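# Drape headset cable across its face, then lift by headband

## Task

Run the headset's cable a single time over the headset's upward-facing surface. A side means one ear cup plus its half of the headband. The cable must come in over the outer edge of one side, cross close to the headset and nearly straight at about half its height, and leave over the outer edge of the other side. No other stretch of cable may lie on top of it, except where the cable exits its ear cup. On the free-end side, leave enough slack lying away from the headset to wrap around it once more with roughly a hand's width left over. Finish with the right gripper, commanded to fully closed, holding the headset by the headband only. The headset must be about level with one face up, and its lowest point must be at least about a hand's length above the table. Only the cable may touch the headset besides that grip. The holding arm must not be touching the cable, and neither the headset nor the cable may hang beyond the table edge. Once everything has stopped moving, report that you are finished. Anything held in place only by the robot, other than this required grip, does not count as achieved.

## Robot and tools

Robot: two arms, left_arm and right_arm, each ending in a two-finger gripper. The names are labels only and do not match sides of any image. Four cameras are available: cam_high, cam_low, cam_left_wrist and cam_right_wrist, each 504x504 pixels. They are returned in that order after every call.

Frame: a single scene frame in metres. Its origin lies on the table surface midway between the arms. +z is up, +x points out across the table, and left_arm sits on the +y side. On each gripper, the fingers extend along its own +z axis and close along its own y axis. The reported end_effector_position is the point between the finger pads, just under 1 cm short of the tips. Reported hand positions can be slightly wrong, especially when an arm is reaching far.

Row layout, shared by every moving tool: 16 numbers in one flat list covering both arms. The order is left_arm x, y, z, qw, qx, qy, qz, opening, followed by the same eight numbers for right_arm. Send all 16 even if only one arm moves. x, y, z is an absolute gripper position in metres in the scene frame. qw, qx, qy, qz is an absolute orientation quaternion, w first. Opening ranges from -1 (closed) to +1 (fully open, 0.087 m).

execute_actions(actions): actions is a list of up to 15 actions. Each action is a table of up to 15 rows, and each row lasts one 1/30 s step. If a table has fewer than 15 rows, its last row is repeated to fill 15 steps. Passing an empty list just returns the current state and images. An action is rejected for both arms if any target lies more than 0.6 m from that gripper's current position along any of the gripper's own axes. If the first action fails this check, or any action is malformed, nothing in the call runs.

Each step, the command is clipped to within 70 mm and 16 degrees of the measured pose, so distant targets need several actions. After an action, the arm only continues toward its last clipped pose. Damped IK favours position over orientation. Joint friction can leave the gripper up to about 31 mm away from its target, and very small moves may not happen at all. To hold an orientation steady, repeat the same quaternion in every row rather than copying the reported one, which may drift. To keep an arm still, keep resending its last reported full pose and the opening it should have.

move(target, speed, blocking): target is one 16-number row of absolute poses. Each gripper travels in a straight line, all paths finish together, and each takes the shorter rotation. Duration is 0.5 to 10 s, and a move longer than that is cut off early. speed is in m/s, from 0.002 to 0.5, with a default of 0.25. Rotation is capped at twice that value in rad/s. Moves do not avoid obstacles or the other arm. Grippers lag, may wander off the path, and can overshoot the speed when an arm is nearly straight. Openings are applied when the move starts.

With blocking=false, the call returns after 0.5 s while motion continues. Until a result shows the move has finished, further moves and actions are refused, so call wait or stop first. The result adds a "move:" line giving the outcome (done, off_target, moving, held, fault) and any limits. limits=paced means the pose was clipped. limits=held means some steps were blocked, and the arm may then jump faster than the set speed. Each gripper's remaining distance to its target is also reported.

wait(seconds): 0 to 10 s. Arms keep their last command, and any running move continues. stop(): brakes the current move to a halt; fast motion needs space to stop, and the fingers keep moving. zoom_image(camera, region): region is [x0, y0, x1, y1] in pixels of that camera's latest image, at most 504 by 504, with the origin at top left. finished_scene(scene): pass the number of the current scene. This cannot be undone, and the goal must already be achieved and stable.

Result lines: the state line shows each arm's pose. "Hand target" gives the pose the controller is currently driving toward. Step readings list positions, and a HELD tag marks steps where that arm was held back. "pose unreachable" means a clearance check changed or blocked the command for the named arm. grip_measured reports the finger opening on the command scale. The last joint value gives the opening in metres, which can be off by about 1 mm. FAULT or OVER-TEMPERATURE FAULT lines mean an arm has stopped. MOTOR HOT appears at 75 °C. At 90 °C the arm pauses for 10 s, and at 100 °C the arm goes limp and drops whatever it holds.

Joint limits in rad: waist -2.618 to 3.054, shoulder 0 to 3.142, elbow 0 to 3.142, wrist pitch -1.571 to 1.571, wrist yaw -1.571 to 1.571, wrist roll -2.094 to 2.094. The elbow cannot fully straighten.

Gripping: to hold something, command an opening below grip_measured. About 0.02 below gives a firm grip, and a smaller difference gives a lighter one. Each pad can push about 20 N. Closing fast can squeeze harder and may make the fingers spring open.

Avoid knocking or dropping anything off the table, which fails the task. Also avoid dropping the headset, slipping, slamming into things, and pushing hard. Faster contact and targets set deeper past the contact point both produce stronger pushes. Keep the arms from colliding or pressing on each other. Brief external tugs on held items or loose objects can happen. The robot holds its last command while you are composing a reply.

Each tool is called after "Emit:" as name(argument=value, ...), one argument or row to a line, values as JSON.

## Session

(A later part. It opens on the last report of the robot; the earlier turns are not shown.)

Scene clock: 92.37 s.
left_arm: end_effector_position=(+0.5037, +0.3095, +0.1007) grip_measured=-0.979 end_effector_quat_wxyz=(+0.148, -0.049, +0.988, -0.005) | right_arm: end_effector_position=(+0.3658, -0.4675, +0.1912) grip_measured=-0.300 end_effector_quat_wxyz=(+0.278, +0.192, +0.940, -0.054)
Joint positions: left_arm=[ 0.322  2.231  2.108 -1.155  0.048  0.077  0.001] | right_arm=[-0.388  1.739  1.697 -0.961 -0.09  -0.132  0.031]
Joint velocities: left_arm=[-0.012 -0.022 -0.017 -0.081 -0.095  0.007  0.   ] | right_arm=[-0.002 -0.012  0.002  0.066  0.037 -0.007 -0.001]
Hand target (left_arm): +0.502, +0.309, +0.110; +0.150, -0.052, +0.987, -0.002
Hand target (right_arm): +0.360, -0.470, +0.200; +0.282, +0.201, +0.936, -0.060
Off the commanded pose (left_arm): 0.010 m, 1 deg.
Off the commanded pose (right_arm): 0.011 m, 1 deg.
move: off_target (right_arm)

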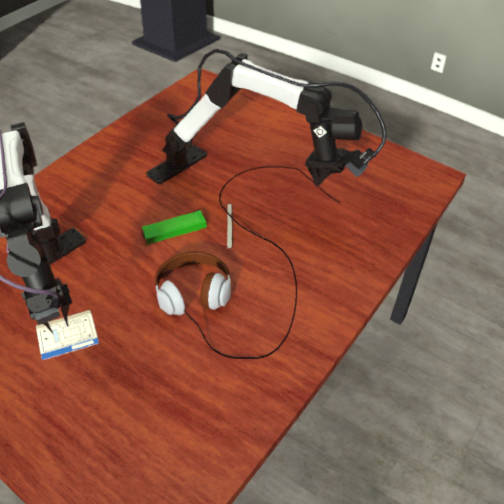

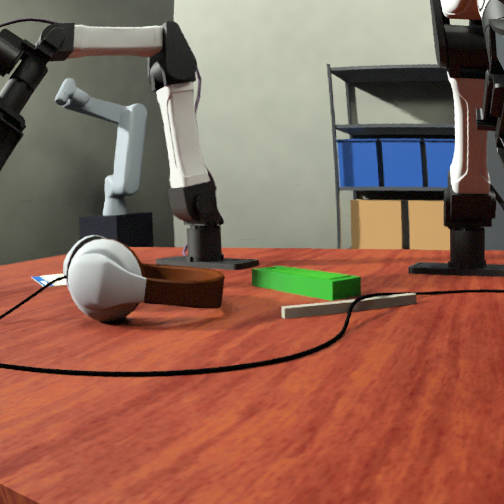

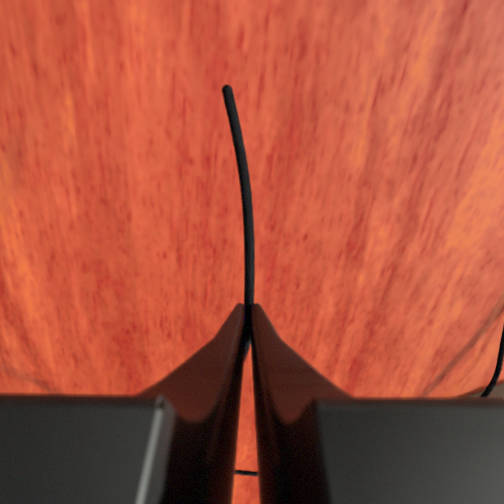

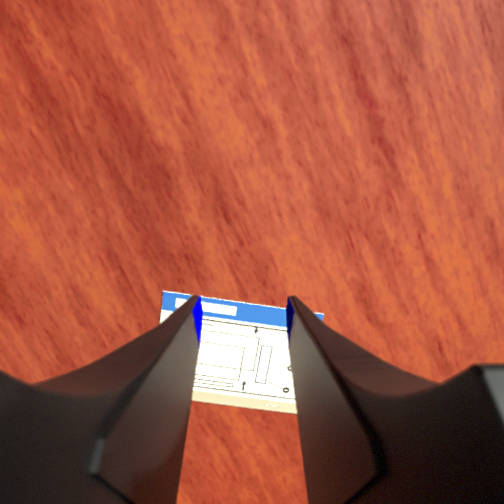

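Emit:
move(
  target=[0.25,0.27,0.15,0.0,-0.766,0.643,0,-0.99,0.36,-0.47,0.2,0.28,0.2,0.93,-0.06,-0.3],
  speed=0.3,
)

Scene clock: 96.07 s.
left_arm: end_effector_position=(+0.2605, +0.2716, +0.1556) grip_measured=-0.990 end_effector_quat_wxyz=(-0.014, +0.760, -0.649, +0.003) | right_arm: end_effector_position=(+0.3658, -0.4675, +0.1912) grip_measured=-0.300 end_effector_quat_wxyz=(+0.278, +0.192, +0.940, -0.054)
Joint positions: left_arm=[ 0.509  1.369  1.262 -1.436 -0.008 -1.358  0.   ] | right_arm=[-0.388  1.739  1.697 -0.961 -0.09  -0.132  0.031]
Joint velocities: left_arm=[-0.002 -0.002  0.012  0.022 -0.022  0.066 -0.   ] | right_arm=[-0.002 -0.002 -0.007 -0.066  0.022  0.007 -0.001]
Hand target (left_arm): +0.251, +0.269, +0.154; -0.000, +0.767, -0.642, +0.001
Hand target (right_arm): +0.360, -0.470, +0.200; +0.282, +0.201, +0.936, -0.060
Off the commanded pose (left_arm): 0.012 m, 2 deg.
Off the commanded pose (right_arm): 0.011 m, 1 deg.
move: off_target (left_arm, right_arm)

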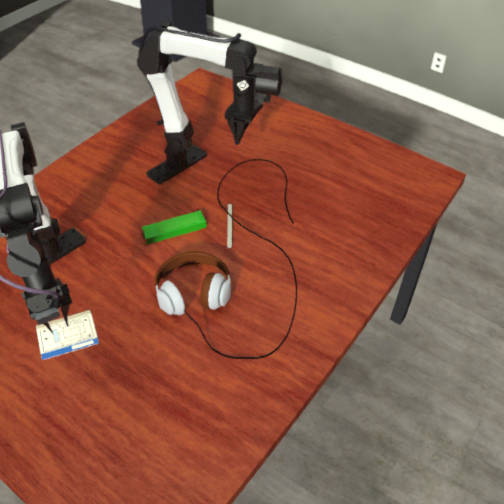

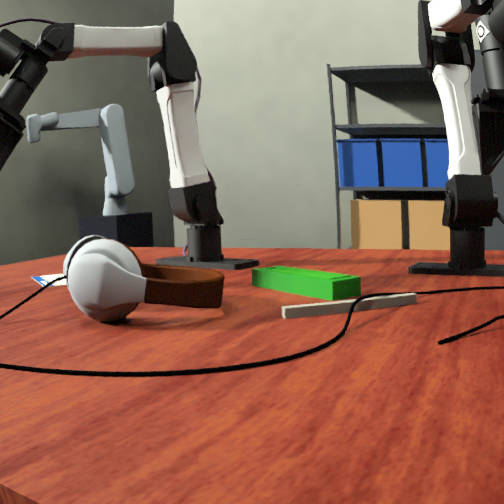

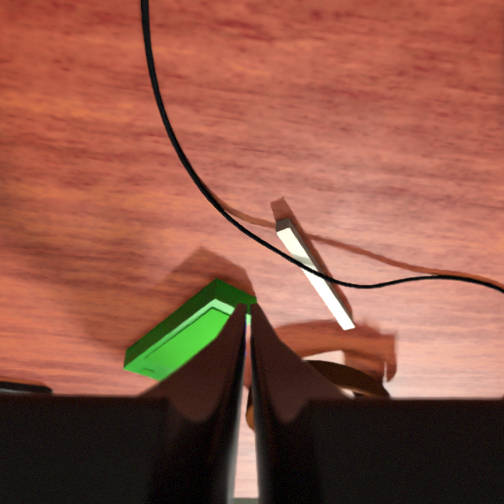

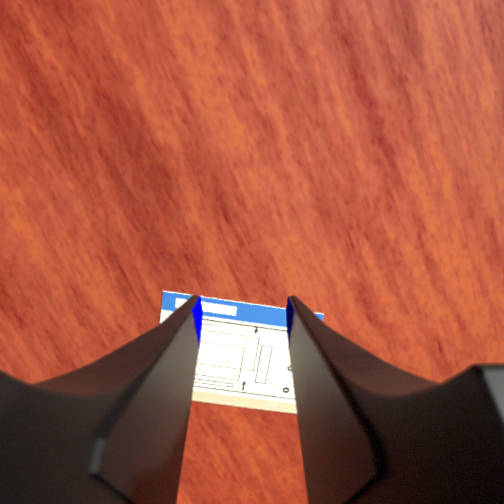

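Emit:
move(
  target=[0.45,0.255,0.05,0.0,0.367,0.93,0,-0.2,0.36,-0.47,0.2,0.28,0.2,0.93,-0.06,-0.3],
  speed=0.4,
)

Scene clock: 101.40 s.
left_arm: end_effector_position=(+0.4423, +0.2586, +0.0493) grip_measured=-0.200 end_effector_quat_wxyz=(-0.005, +0.359, +0.933, -0.000) | right_arm: end_effector_position=(+0.3658, -0.4675, +0.1912) grip_measured=-0.300 end_effector_quat_wxyz=(+0.278, +0.192, +0.940, -0.054)
Joint positions: left_arm=[ 0.138  2.217  1.874 -1.238 -0.003  0.733  0.035] | right_arm=[-0.388  1.739  1.697 -0.961 -0.09  -0.132  0.031]
Joint velocities: left_arm=[-0.002  0.007 -0.012 -0.007  0.081  0.037 -0.002] | right_arm=[0.002 0.002 0.002 0.095 0.007 0.007 0.001]
Hand target (left_arm): +0.448, +0.255, +0.046; -0.001, +0.367, +0.930, -0.001
Hand target (right_arm): +0.360, -0.470, +0.200; +0.282, +0.201, +0.936, -0.060
Off the commanded pose (left_arm): 0.009 m, 1 deg.
Off the commanded pose (right_arm): 0.011 m, 1 deg.
move: off_target (right_arm)

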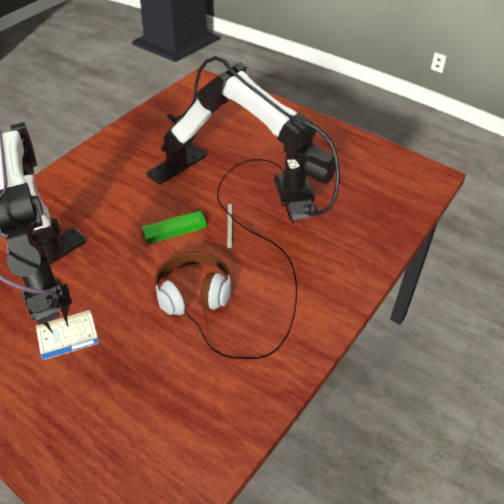

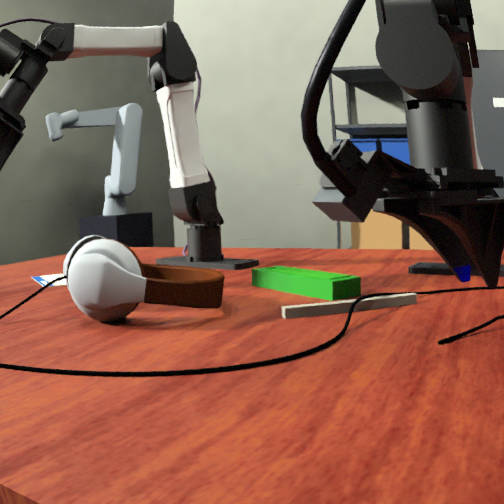

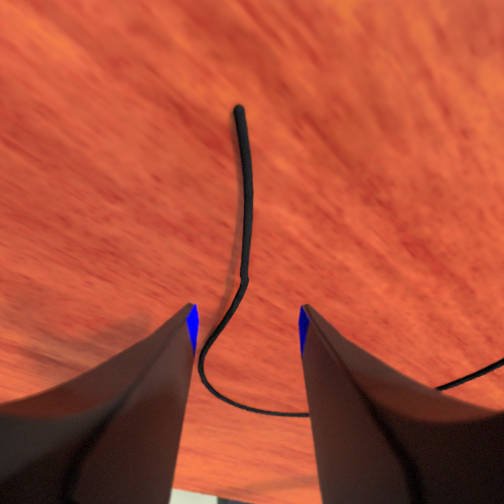

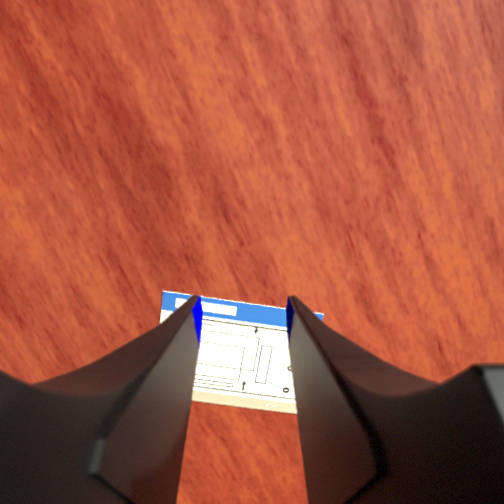

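Emit:
move(
  target=[0.447,0.256,-0.012,0.0,0.36,0.933,0,-0.4,0.36,-0.47,0.2,0.28,0.2,0.93,-0.06,-0.3],
  speed=0.06,
)

Scene clock: 107.40 s.
left_arm: end_effector_position=(+0.4461, +0.2586, +0.0040) grip_measured=-0.400 end_effector_quat_wxyz=(+0.002, +0.360, +0.933, +0.002) | right_arm: end_effector_position=(+0.3658, -0.4675, +0.1912) grip_measured=-0.300 end_effector_quat_wxyz=(+0.278, +0.192, +0.940, -0.054)
Joint positions: left_arm=[ 0.138  2.251  1.749 -1.063 -0.003  0.735  0.026] | right_arm=[-0.388  1.739  1.697 -0.961 -0.09  -0.132  0.031]
Joint velocities: left_arm=[-0.007  0.002 -0.012  0.022  0.022  0.022  0.   ] | right_arm=[-0.007 -0.002  0.002 -0.022 -0.037 -0.022 -0.001]
Hand target (left_arm): +0.446, +0.256, -0.012; -0.000, +0.360, +0.933, -0.000
Hand target (right_arm): +0.360, -0.470, +0.200; +0.282, +0.201, +0.936, -0.060
Off the commanded pose (left_arm): 0.016 m, 0 deg.
Off the commanded pose (right_arm): 0.011 m, 1 deg.
move: off_target (left_arm, right_arm)

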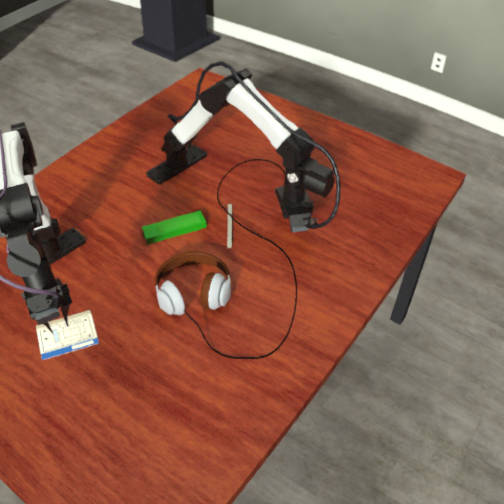

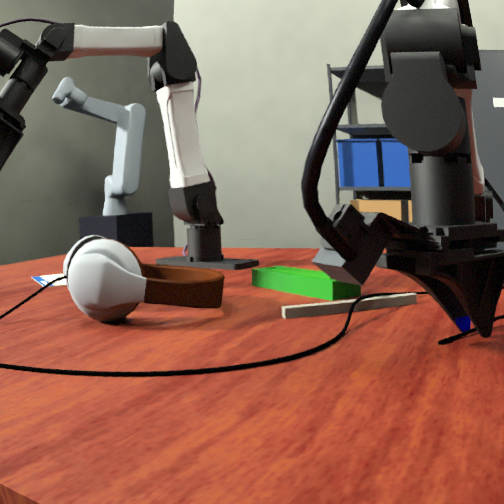

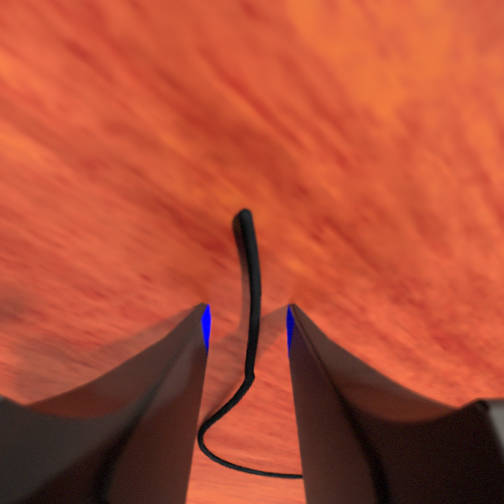

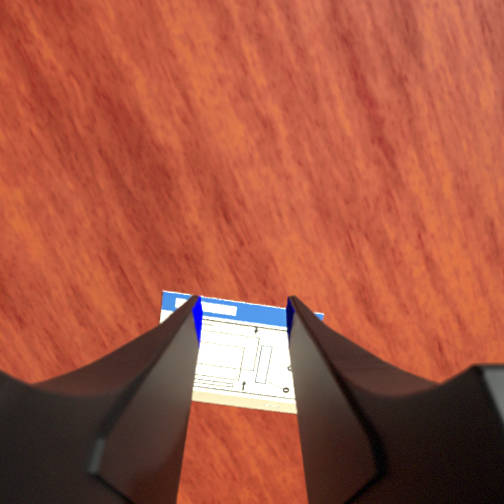

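Emit:
execute_actions(
  actions=[
    [[0.447,0.256,-0.024,0.0,0.36,0.933,0,-0.5,0.36,-0.47,0.2,0.28,0.2,0.93,-0.06,-0.3]],
    [[0.447,0.256,-0.024,0.0,0.36,0.933,0,-0.6,0.36,-0.47,0.2,0.28,0.2,0.93,-0.06,-0.3],[0.447,0.256,-0.024,0.0,0.36,0.933,0,-0.7,0.36,-0.47,0.2,0.28,0.2,0.93,-0.06,-0.3],[0.447,0.256,-0.024,0.0,0.36,0.933,0,-0.75,0.36,-0.47,0.2,0.28,0.2,0.93,-0.06,-0.3],[0.447,0.256,-0.024,0.0,0.36,0.933,0,-0.8,0.36,-0.47,0.2,0.28,0.2,0.93,-0.06,-0.3],[0.447,0.256,-0.024,0.0,0.36,0.933,0,-0.85,0.36,-0.47,0.2,0.28,0.2,0.93,-0.06,-0.3],[0.447,0.256,-0.024,0.0,0.36,0.933,0,-0.9,0.36,-0.47,0.2,0.28,0.2,0.93,-0.06,-0.3],[0.447,0.256,-0.024,0.0,0.36,0.933,0,-0.93,0.36,-0.47,0.2,0.28,0.2,0.93,-0.06,-0.3],[0.447,0.256,-0.024,0.0,0.36,0.933,0,-0.96,0.36,-0.47,0.2,0.28,0.2,0.93,-0.06,-0.3],[0.447,0.256,-0.024,0.0,0.36,0.933,0,-0.99,0.36,-0.47,0.2,0.28,0.2,0.93,-0.06,-0.3]],
  ],
)

Scene clock: 109.10 s.
left_arm: end_effector_position=(+0.4451, +0.2579, +0.0030) grip_measured=-0.960 end_effector_quat_wxyz=(+0.001, +0.358, +0.934, +0.002) | right_arm: end_effector_position=(+0.3658, -0.4675, +0.1912) grip_measured=-0.300 end_effector_quat_wxyz=(+0.278, +0.192, +0.940, -0.054)
Joint positions: left_arm=[ 0.137  2.251  1.745 -1.061 -0.003  0.73   0.002] | right_arm=[-0.388  1.739  1.697 -0.961 -0.09  -0.132  0.031]
Joint velocities: left_arm=[-0.007 -0.007 -0.007  0.051 -0.037  0.051 -0.   ] | right_arm=[ 0.002  0.002 -0.002 -0.095  0.051  0.066 -0.001]
Hand target (left_arm): +0.445, +0.256, -0.023; -0.001, +0.360, +0.933, -0.000
Hand target (right_arm): +0.360, -0.470, +0.200; +0.282, +0.201, +0.936, -0.060
Off the commanded pose (left_arm): 0.027 m, 0 deg.
Off the commanded pose (right_arm): 0.011 m, 1 deg.
Step readings (end_effector_position; steps 1 to 15: 1st action; 16 to 30: 2nd action):
0: left_arm (+0.4461, +0.2586, +0.0040) | right_arm (+0.3658, -0.4675, +0.1912)
1: left_arm (+0.4452, +0.2581, +0.0032) | right_arm (+0.3658, -0.4675, +0.1912)
2: left_arm (+0.4450, +0.2575, +0.0029) | right_arm (+0.3658, -0.4675, +0.1912)
4: left_arm (+0.4449, +0.2575, +0.0030) | right_arm (+0.3658, -0.4675, +0.1912)
8: left_arm (+0.4449, +0.2574, +0.0030) | right_arm (+0.3658, -0.4675, +0.1912)
15: left_arm (+0.4449, +0.2574, +0.0030) | right_arm (+0.3658, -0.4675, +0.1912)
16: left_arm (+0.4449, +0.2574, +0.0030) | right_arm (+0.3658, -0.4675, +0.1912)
17: left_arm (+0.4449, +0.2574, +0.0030) | right_arm (+0.3658, -0.4675, +0.1912)
19: left_arm (+0.4449, +0.2575, +0.0030) | right_arm (+0.3658, -0.4675, +0.1912)
23: left_arm (+0.4450, +0.2578, +0.0030) | right_arm (+0.3658, -0.4675, +0.1912)
30: end_effector_position above

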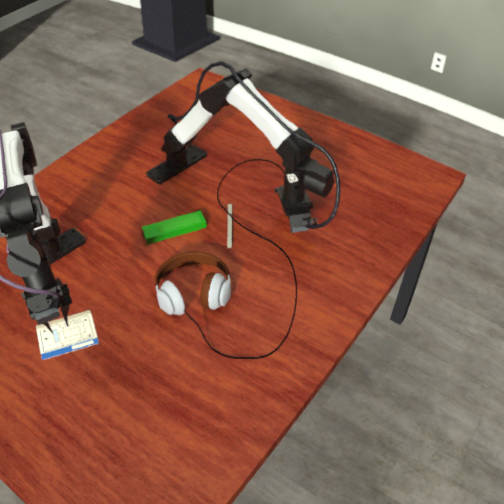

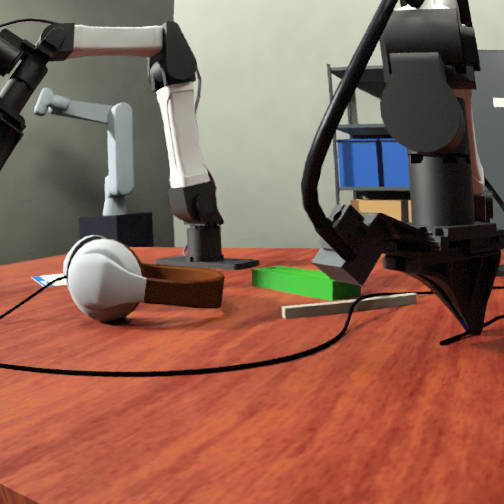

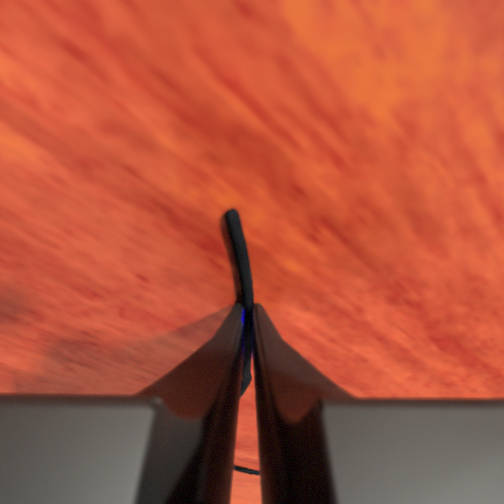

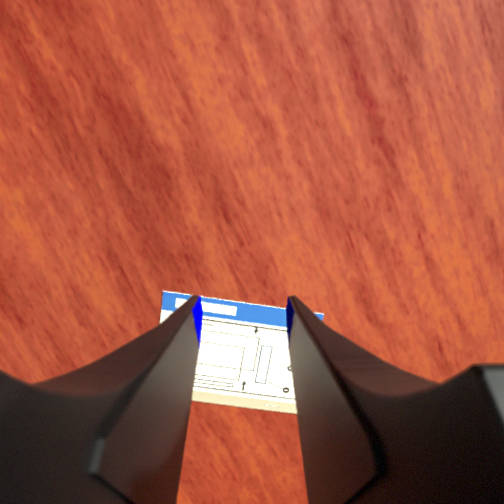

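Emit:
move(
  target=[0.38,0.31,0.13,0.0,-0.087,0.996,0,-0.98,0.36,-0.47,0.2,0.28,0.2,0.93,-0.06,-0.3],
  speed=0.15,
)

Scene clock: 112.83 s.
left_arm: end_effector_position=(+0.3835, +0.3091, +0.1212) grip_measured=-0.961 end_effector_quat_wxyz=(-0.004, -0.078, +0.997, +0.002) | right_arm: end_effector_position=(+0.3658, -0.4675, +0.1912) grip_measured=-0.300 end_effector_quat_wxyz=(+0.278, +0.192, +0.940, -0.054)
Joint positions: left_arm=[ 0.358  2.037  1.88  -1.421 -0.005  0.063  0.002] | right_arm=[-0.388  1.739  1.697 -0.961 -0.09  -0.132  0.031]
Joint velocities: left_arm=[-0.002 -0.002 -0.002 -0.066  0.022 -0.007 -0.001] | right_arm=[-0.002  0.012 -0.002 -0.066  0.037  0.007 -0.002]
Hand target (left_arm): +0.381, +0.311, +0.131; +0.001, -0.087, +0.996, +0.000
Hand target (right_arm): +0.360, -0.470, +0.200; +0.282, +0.201, +0.936, -0.060
Off the commanded pose (left_arm): 0.010 m, 1 deg.
Off the commanded pose (right_arm): 0.011 m, 1 deg.
move: off_target (right_arm)

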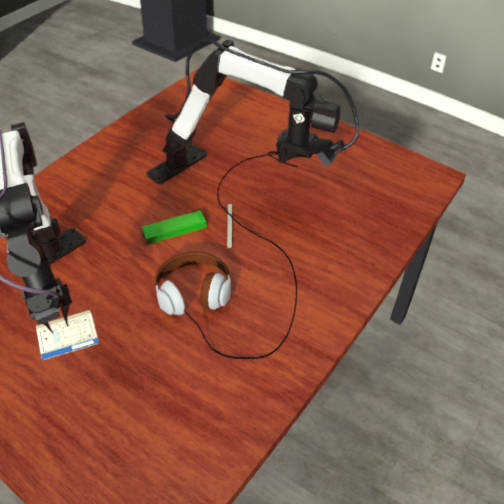

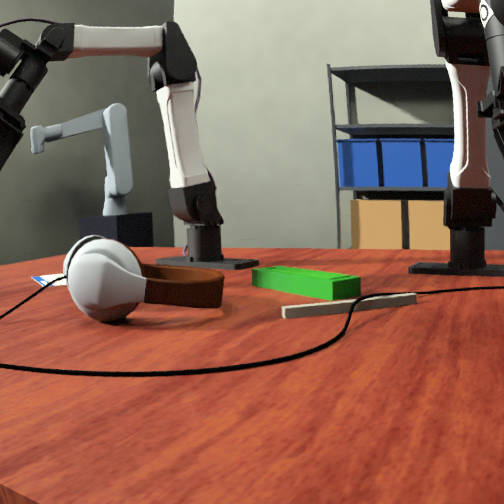

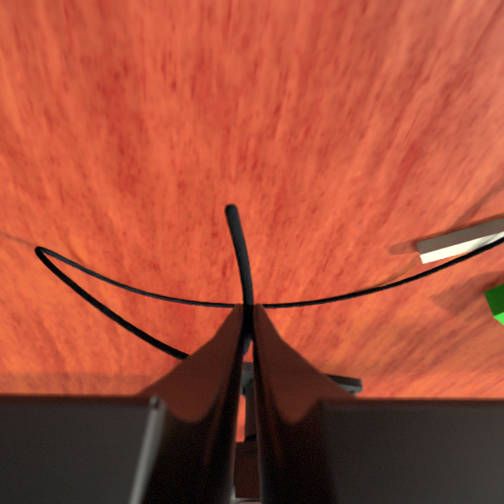

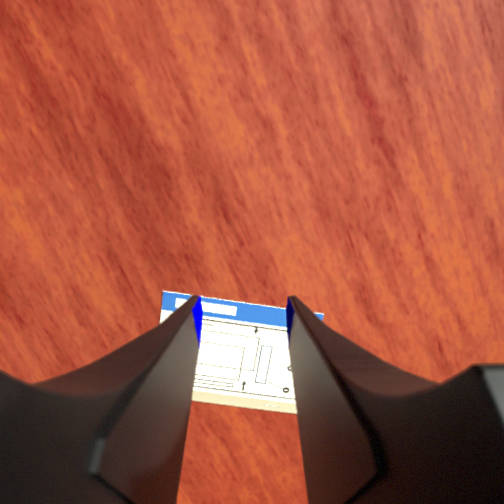

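Emit:
move(
  target=[0.21,0.41,0.13,0.0,-0.819,0.574,0,-0.98,0.36,-0.47,0.2,0.28,0.2,0.93,-0.06,-0.3],
  speed=0.3,
)

Scene clock: 118.00 s.
left_arm: end_effector_position=(+0.2101, +0.4132, +0.1335) grip_measured=-0.961 end_effector_quat_wxyz=(+0.001, +0.813, -0.582, -0.002) | right_arm: end_effector_position=(+0.3658, -0.4675, +0.1912) grip_measured=-0.300 end_effector_quat_wxyz=(+0.278, +0.192, +0.940, -0.054)
Joint positions: left_arm=[ 1.11   1.558  1.34  -1.354 -0.005 -0.929  0.002] | right_arm=[-0.388  1.739  1.697 -0.961 -0.09  -0.132  0.031]
Joint velocities: left_arm=[-0.007 -0.002 -0.002 -0.037 -0.037 -0.007 -0.001] | right_arm=[ 0.007 -0.002 -0.012  0.022  0.051 -0.007 -0.001]
Hand target (left_arm): +0.208, +0.412, +0.132; -0.004, +0.819, -0.574, +0.000
Hand target (right_arm): +0.360, -0.470, +0.200; +0.282, +0.201, +0.936, -0.060
Off the commanded pose (left_arm): 0.005 m, 1 deg.
Off the commanded pose (right_arm): 0.011 m, 1 deg.
move: off_target (right_arm)

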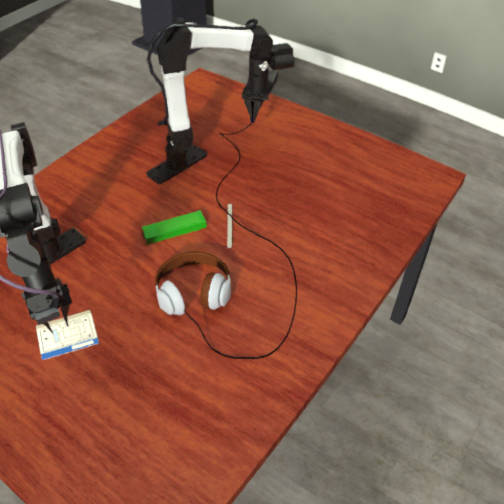

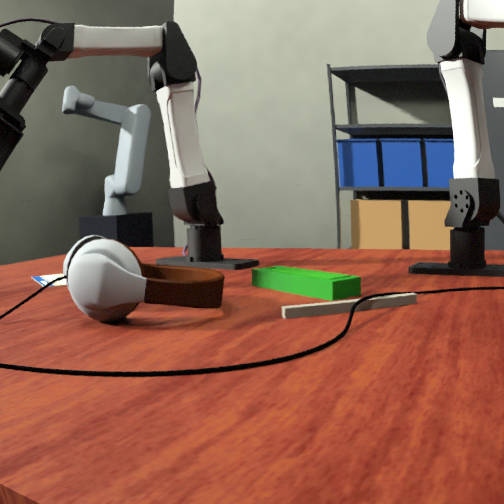

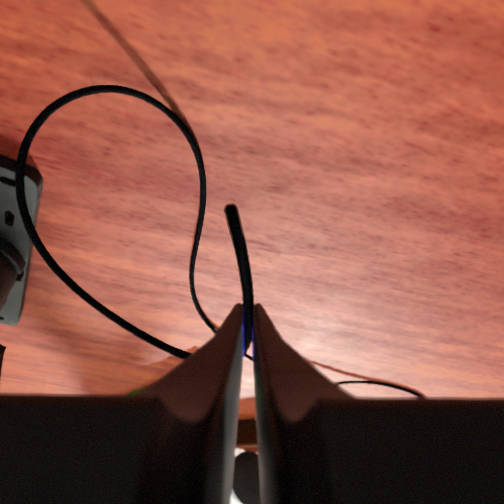

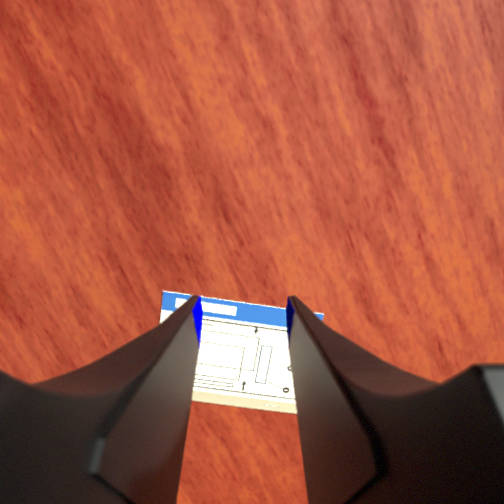

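Emit:
move(
  target=[0.17,0.20,0.14,0.0,-0.77,0.64,0,-0.98,0.36,-0.47,0.2,0.28,0.2,0.93,-0.06,-0.3],
  speed=0.15,
)

Scene clock: 121.43 s.
left_arm: end_effector_position=(+0.1821, +0.1969, +0.1459) grip_measured=-0.961 end_effector_quat_wxyz=(-0.007, +0.768, -0.640, +0.016) | right_arm: end_effector_position=(+0.3658, -0.4675, +0.1912) grip_measured=-0.300 end_effector_quat_wxyz=(+0.278, +0.192, +0.940, -0.054)
Joint positions: left_arm=[ 0.213  0.994  0.993 -1.537  0.012 -1.679  0.002] | right_arm=[-0.388  1.739  1.697 -0.961 -0.09  -0.132  0.031]
Joint velocities: left_arm=[-0.012 -0.012 -0.007 -0.022 -0.037  0.007  0.   ] | right_arm=[-0.002 -0.022 -0.007  0.007  0.037  0.007 -0.   ]
Hand target (left_arm): +0.173, +0.195, +0.142; +0.002, +0.768, -0.640, +0.006
Hand target (right_arm): +0.360, -0.470, +0.200; +0.282, +0.201, +0.936, -0.060
Off the commanded pose (left_arm): 0.014 m, 2 deg.
Off the commanded pose (right_arm): 0.011 m, 1 deg.
joint sent to its limit (left arm) — the command would take joint 4 (wrist pitch) past its lower limit, so that joint was sent only as far as its limit.
move: off_target (left_arm, right_arm)

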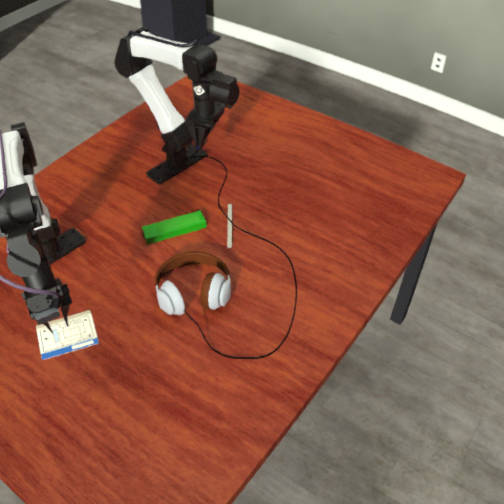

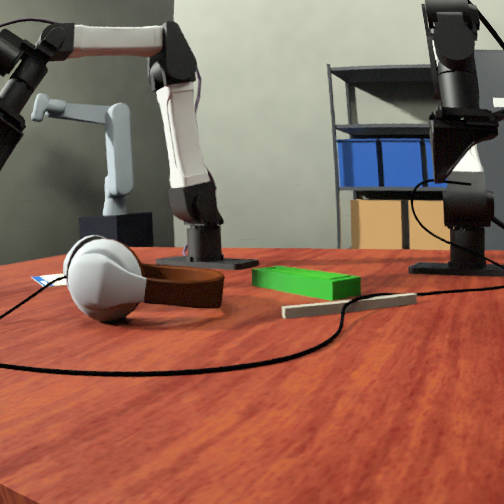

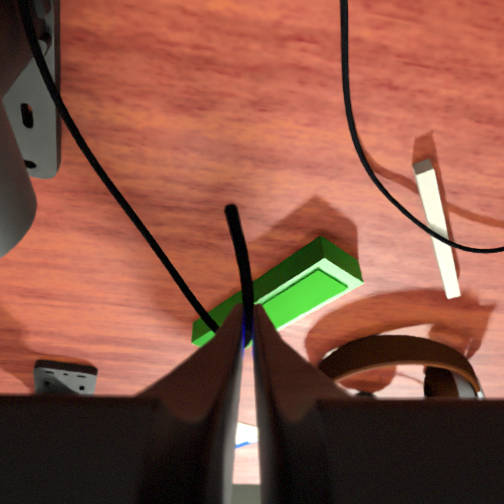

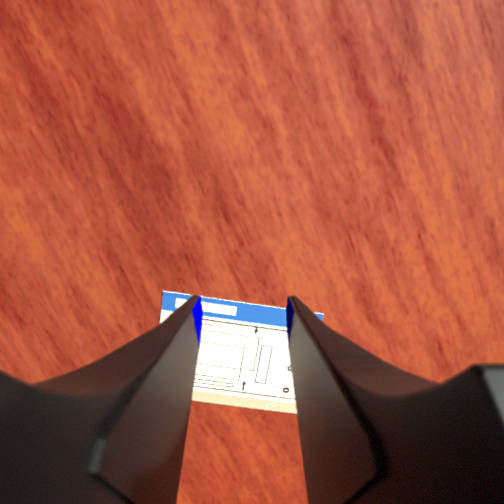

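Emit:
execute_actions(
  actions=[],
)

Scene clock: 123.10 s.
left_arm: end_effector_position=(+0.1822, +0.1969, +0.1459) grip_measured=-0.961 end_effector_quat_wxyz=(-0.007, +0.769, -0.639, +0.016) | right_arm: end_effector_position=(+0.3658, -0.4675, +0.1912) grip_measured=-0.300 end_effector_quat_wxyz=(+0.278, +0.192, +0.940, -0.054)
Joint positions: left_arm=[ 0.212  0.994  0.993 -1.538  0.012 -1.682  0.002] | right_arm=[-0.388  1.739  1.697 -0.961 -0.09  -0.132  0.031]
Joint velocities: left_arm=[ 0.007 -0.012  0.012 -0.007  0.051  0.007 -0.001] | right_arm=[-0.017  0.007 -0.022 -0.022  0.007  0.037 -0.001]
Hand target (left_arm): +0.173, +0.195, +0.142; +0.002, +0.768, -0.640, +0.006
Hand target (right_arm): +0.360, -0.470, +0.200; +0.282, +0.201, +0.936, -0.060
Off the commanded pose (left_arm): 0.014 m, 2 deg.
Off the commanded pose (right_arm): 0.011 m, 1 deg.

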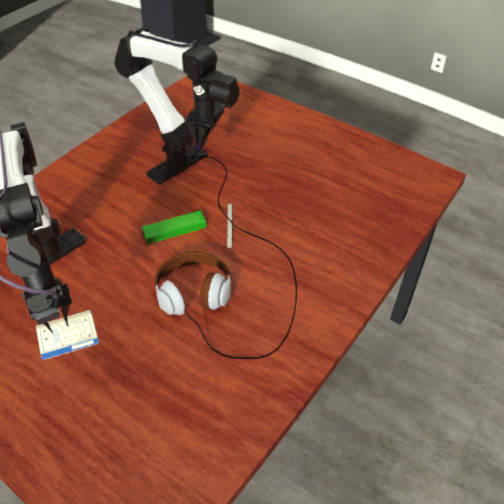

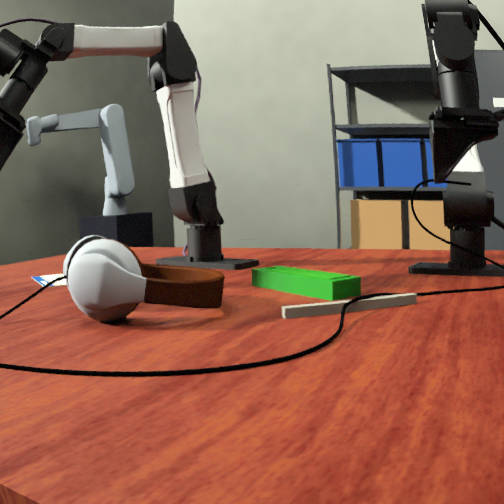

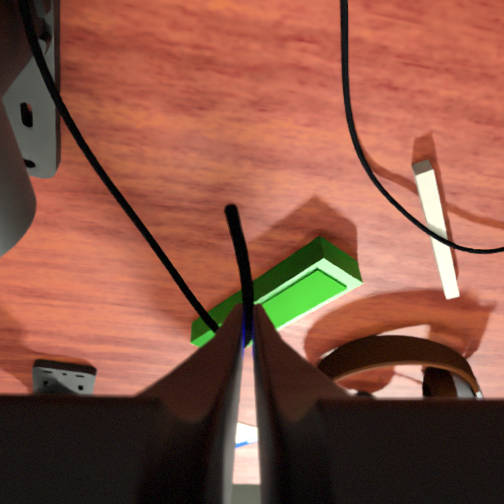

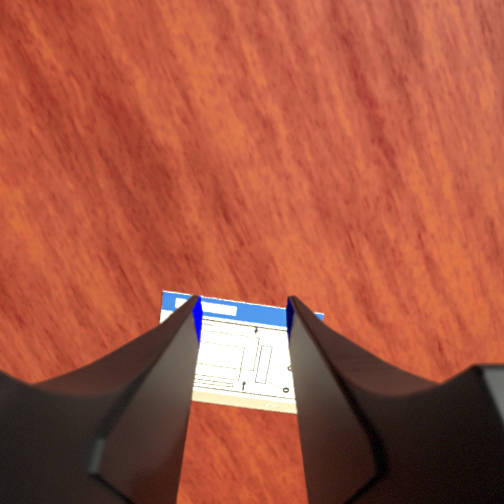

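Emit:
move(
  target=[0.29,0.07,0.14,0,-0.087,0.996,0,-0.98, 0.36,-0.47,0.2,0.28,0.2,0.93,-0.06,-0.3],
  speed=0.35,
)

Emit:
move(
  target=[0.29,-0.08,0.13,0,0.574,0.819,0,-0.98, 0.36,-0.47,0.2,0.28,0.2,0.93,-0.06,-0.3],
  speed=0.35,
)

Scene clock: 132.40 s.
left_arm: end_effector_position=(+0.2884, +0.0714, +0.1370) grip_measured=-0.961 end_effector_quat_wxyz=(-0.001, -0.097, +0.995, -0.003) | right_arm: end_effector_position=(+0.3658, -0.4675, +0.1912) grip_measured=-0.300 end_effector_quat_wxyz=(+0.278, +0.192, +0.940, -0.054)
Joint positions: left_arm=[-0.347  1.757  1.57  -1.381  0.006 -0.679  0.002] | right_arm=[-0.388  1.739  1.697 -0.961 -0.09  -0.132  0.031]
Joint velocities: left_arm=[-0.012  0.007 -0.012  0.051  0.007 -0.066 -0.001] | right_arm=[-0.007 -0.002  0.007 -0.022 -0.007 -0.007  0.   ]
Hand target (left_arm): +0.290, +0.069, +0.136; -0.003, -0.087, +0.996, -0.000
Hand target (right_arm): +0.360, -0.470, +0.200; +0.282, +0.201, +0.936, -0.060
Off the commanded pose (left_arm): 0.004 m, 1 deg.
Off the commanded pose (right_arm): 0.011 m, 1 deg.
move: off_target (right_arm)

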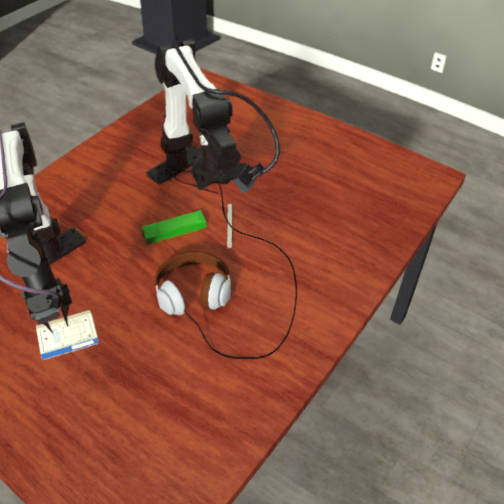

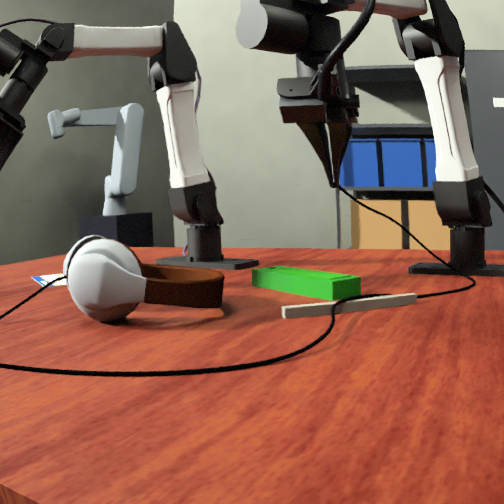

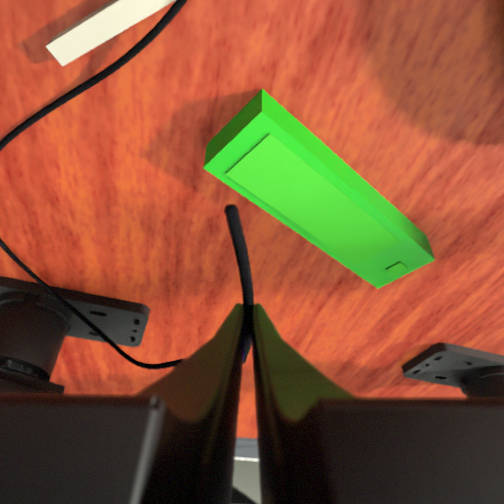

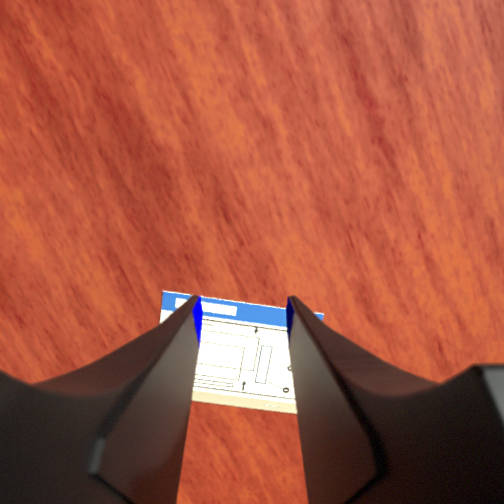

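Scene clock: 135.00 s.
left_arm: end_effector_position=(+0.2911, -0.0811, +0.1298) grip_measured=-0.961 end_effector_quat_wxyz=(+0.015, +0.567, +0.823, -0.008) | right_arm: end_effector_position=(+0.3658, -0.4675, +0.1912) grip_measured=-0.300 end_effector_quat_wxyz=(+0.278, +0.192, +0.940, -0.054)
Joint positions: left_arm=[-0.79   2.236  2.233 -1.534  0.006  0.277  0.002] | right_arm=[-0.388  1.739  1.697 -0.961 -0.09  -0.132  0.031]
Joint velocities: left_arm=[-0.012  0.012 -0.012  0.022  0.051 -0.037  0.   ] | right_arm=[-0.002 -0.017 -0.017 -0.081 -0.007 -0.066 -0.001]
Hand target (left_arm): +0.289, -0.081, +0.128; +0.006, +0.574, +0.819, -0.003
Hand target (right_arm): +0.360, -0.470, +0.200; +0.282, +0.201, +0.936, -0.060
Off the commanded pose (left_arm): 0.002 m, 2 deg.
Off the commanded pose (right_arm): 0.011 m, 1 deg.
joint sent to its limit (left arm) — the command would take joint 4 (wrist pitch) past its lower limit, so that joint was sent only as far as its limit.
move: off_target (right_arm)

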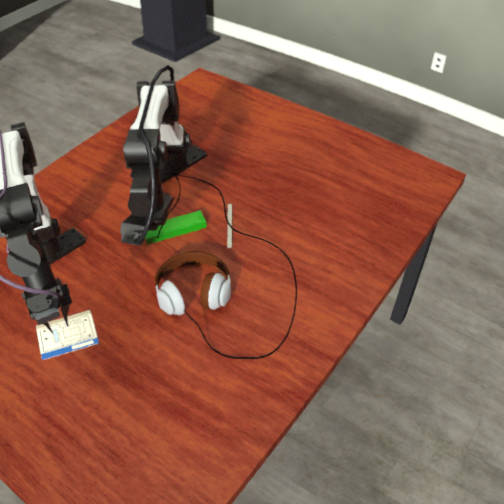

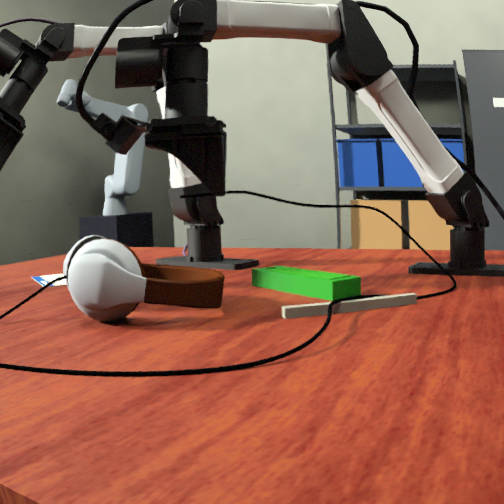

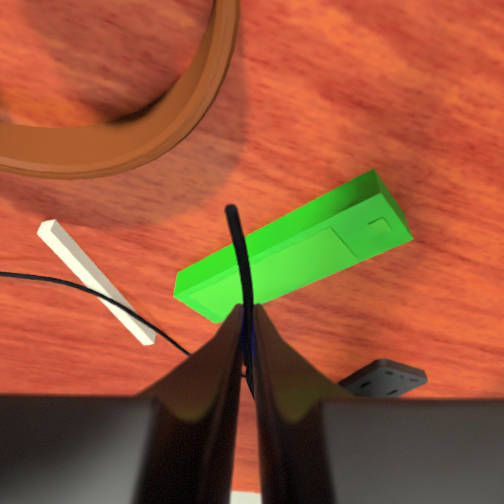

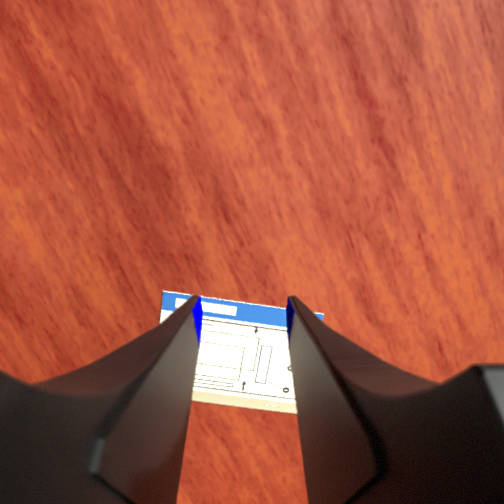

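Emit:
move(
  target=[0.27,-0.19,0.06,0,0.766,0.643,0,-0.98, 0.36,-0.47,0.2,0.28,0.2,0.93,-0.06,-0.3],
  speed=0.2,
)

Scene clock: 137.40 s.
left_arm: end_effector_position=(+0.2708, -0.1896, +0.0611) grip_measured=-0.961 end_effector_quat_wxyz=(+0.033, +0.762, +0.647, -0.012) | right_arm: end_effector_position=(+0.3658, -0.4675, +0.1912) grip_measured=-0.300 end_effector_quat_wxyz=(+0.278, +0.192, +0.940, -0.054)
Joint positions: left_arm=[-0.987  2.629  2.668 -1.539  0.006  0.608  0.002] | right_arm=[-0.388  1.739  1.697 -0.961 -0.09  -0.132  0.031]
Joint velocities: left_arm=[-0.002 -0.017 -0.002 -0.037 -0.022 -0.022 -0.   ] | right_arm=[-0.012 -0.002  0.017 -0.007 -0.007 -0.037  0.001]
Hand target (left_arm): +0.269, -0.189, +0.059; +0.028, +0.767, +0.641, -0.007
Hand target (right_arm): +0.360, -0.470, +0.200; +0.282, +0.201, +0.936, -0.060
Off the commanded pose (left_arm): 0.001 m, 4 deg.
Off the commanded pose (right_arm): 0.011 m, 1 deg.
joint sent to its limit (left arm) — the command would take joint 4 (wrist pitch) past its lower limit, so that joint was sent only as far as its limit.
move: off_target (left_arm, right_arm)

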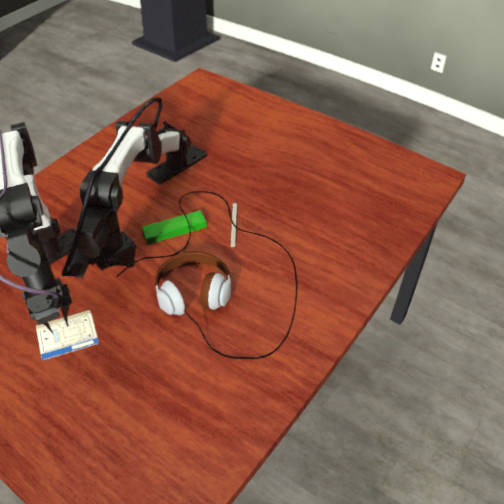

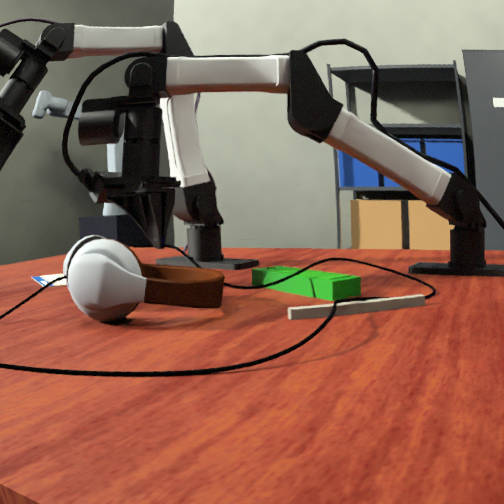

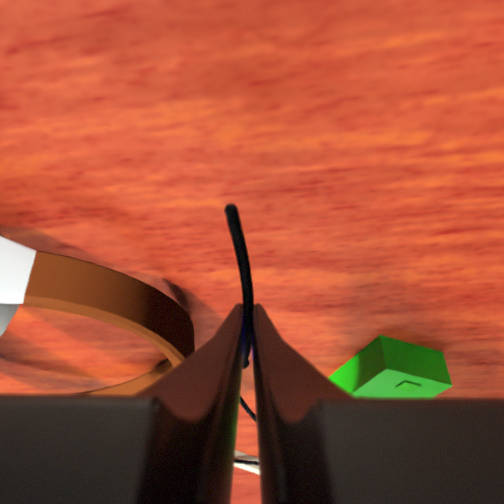

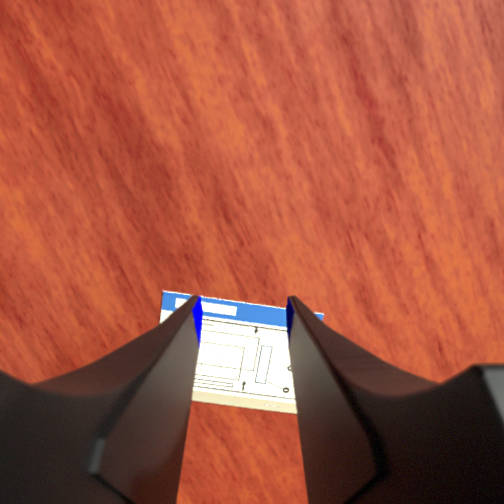

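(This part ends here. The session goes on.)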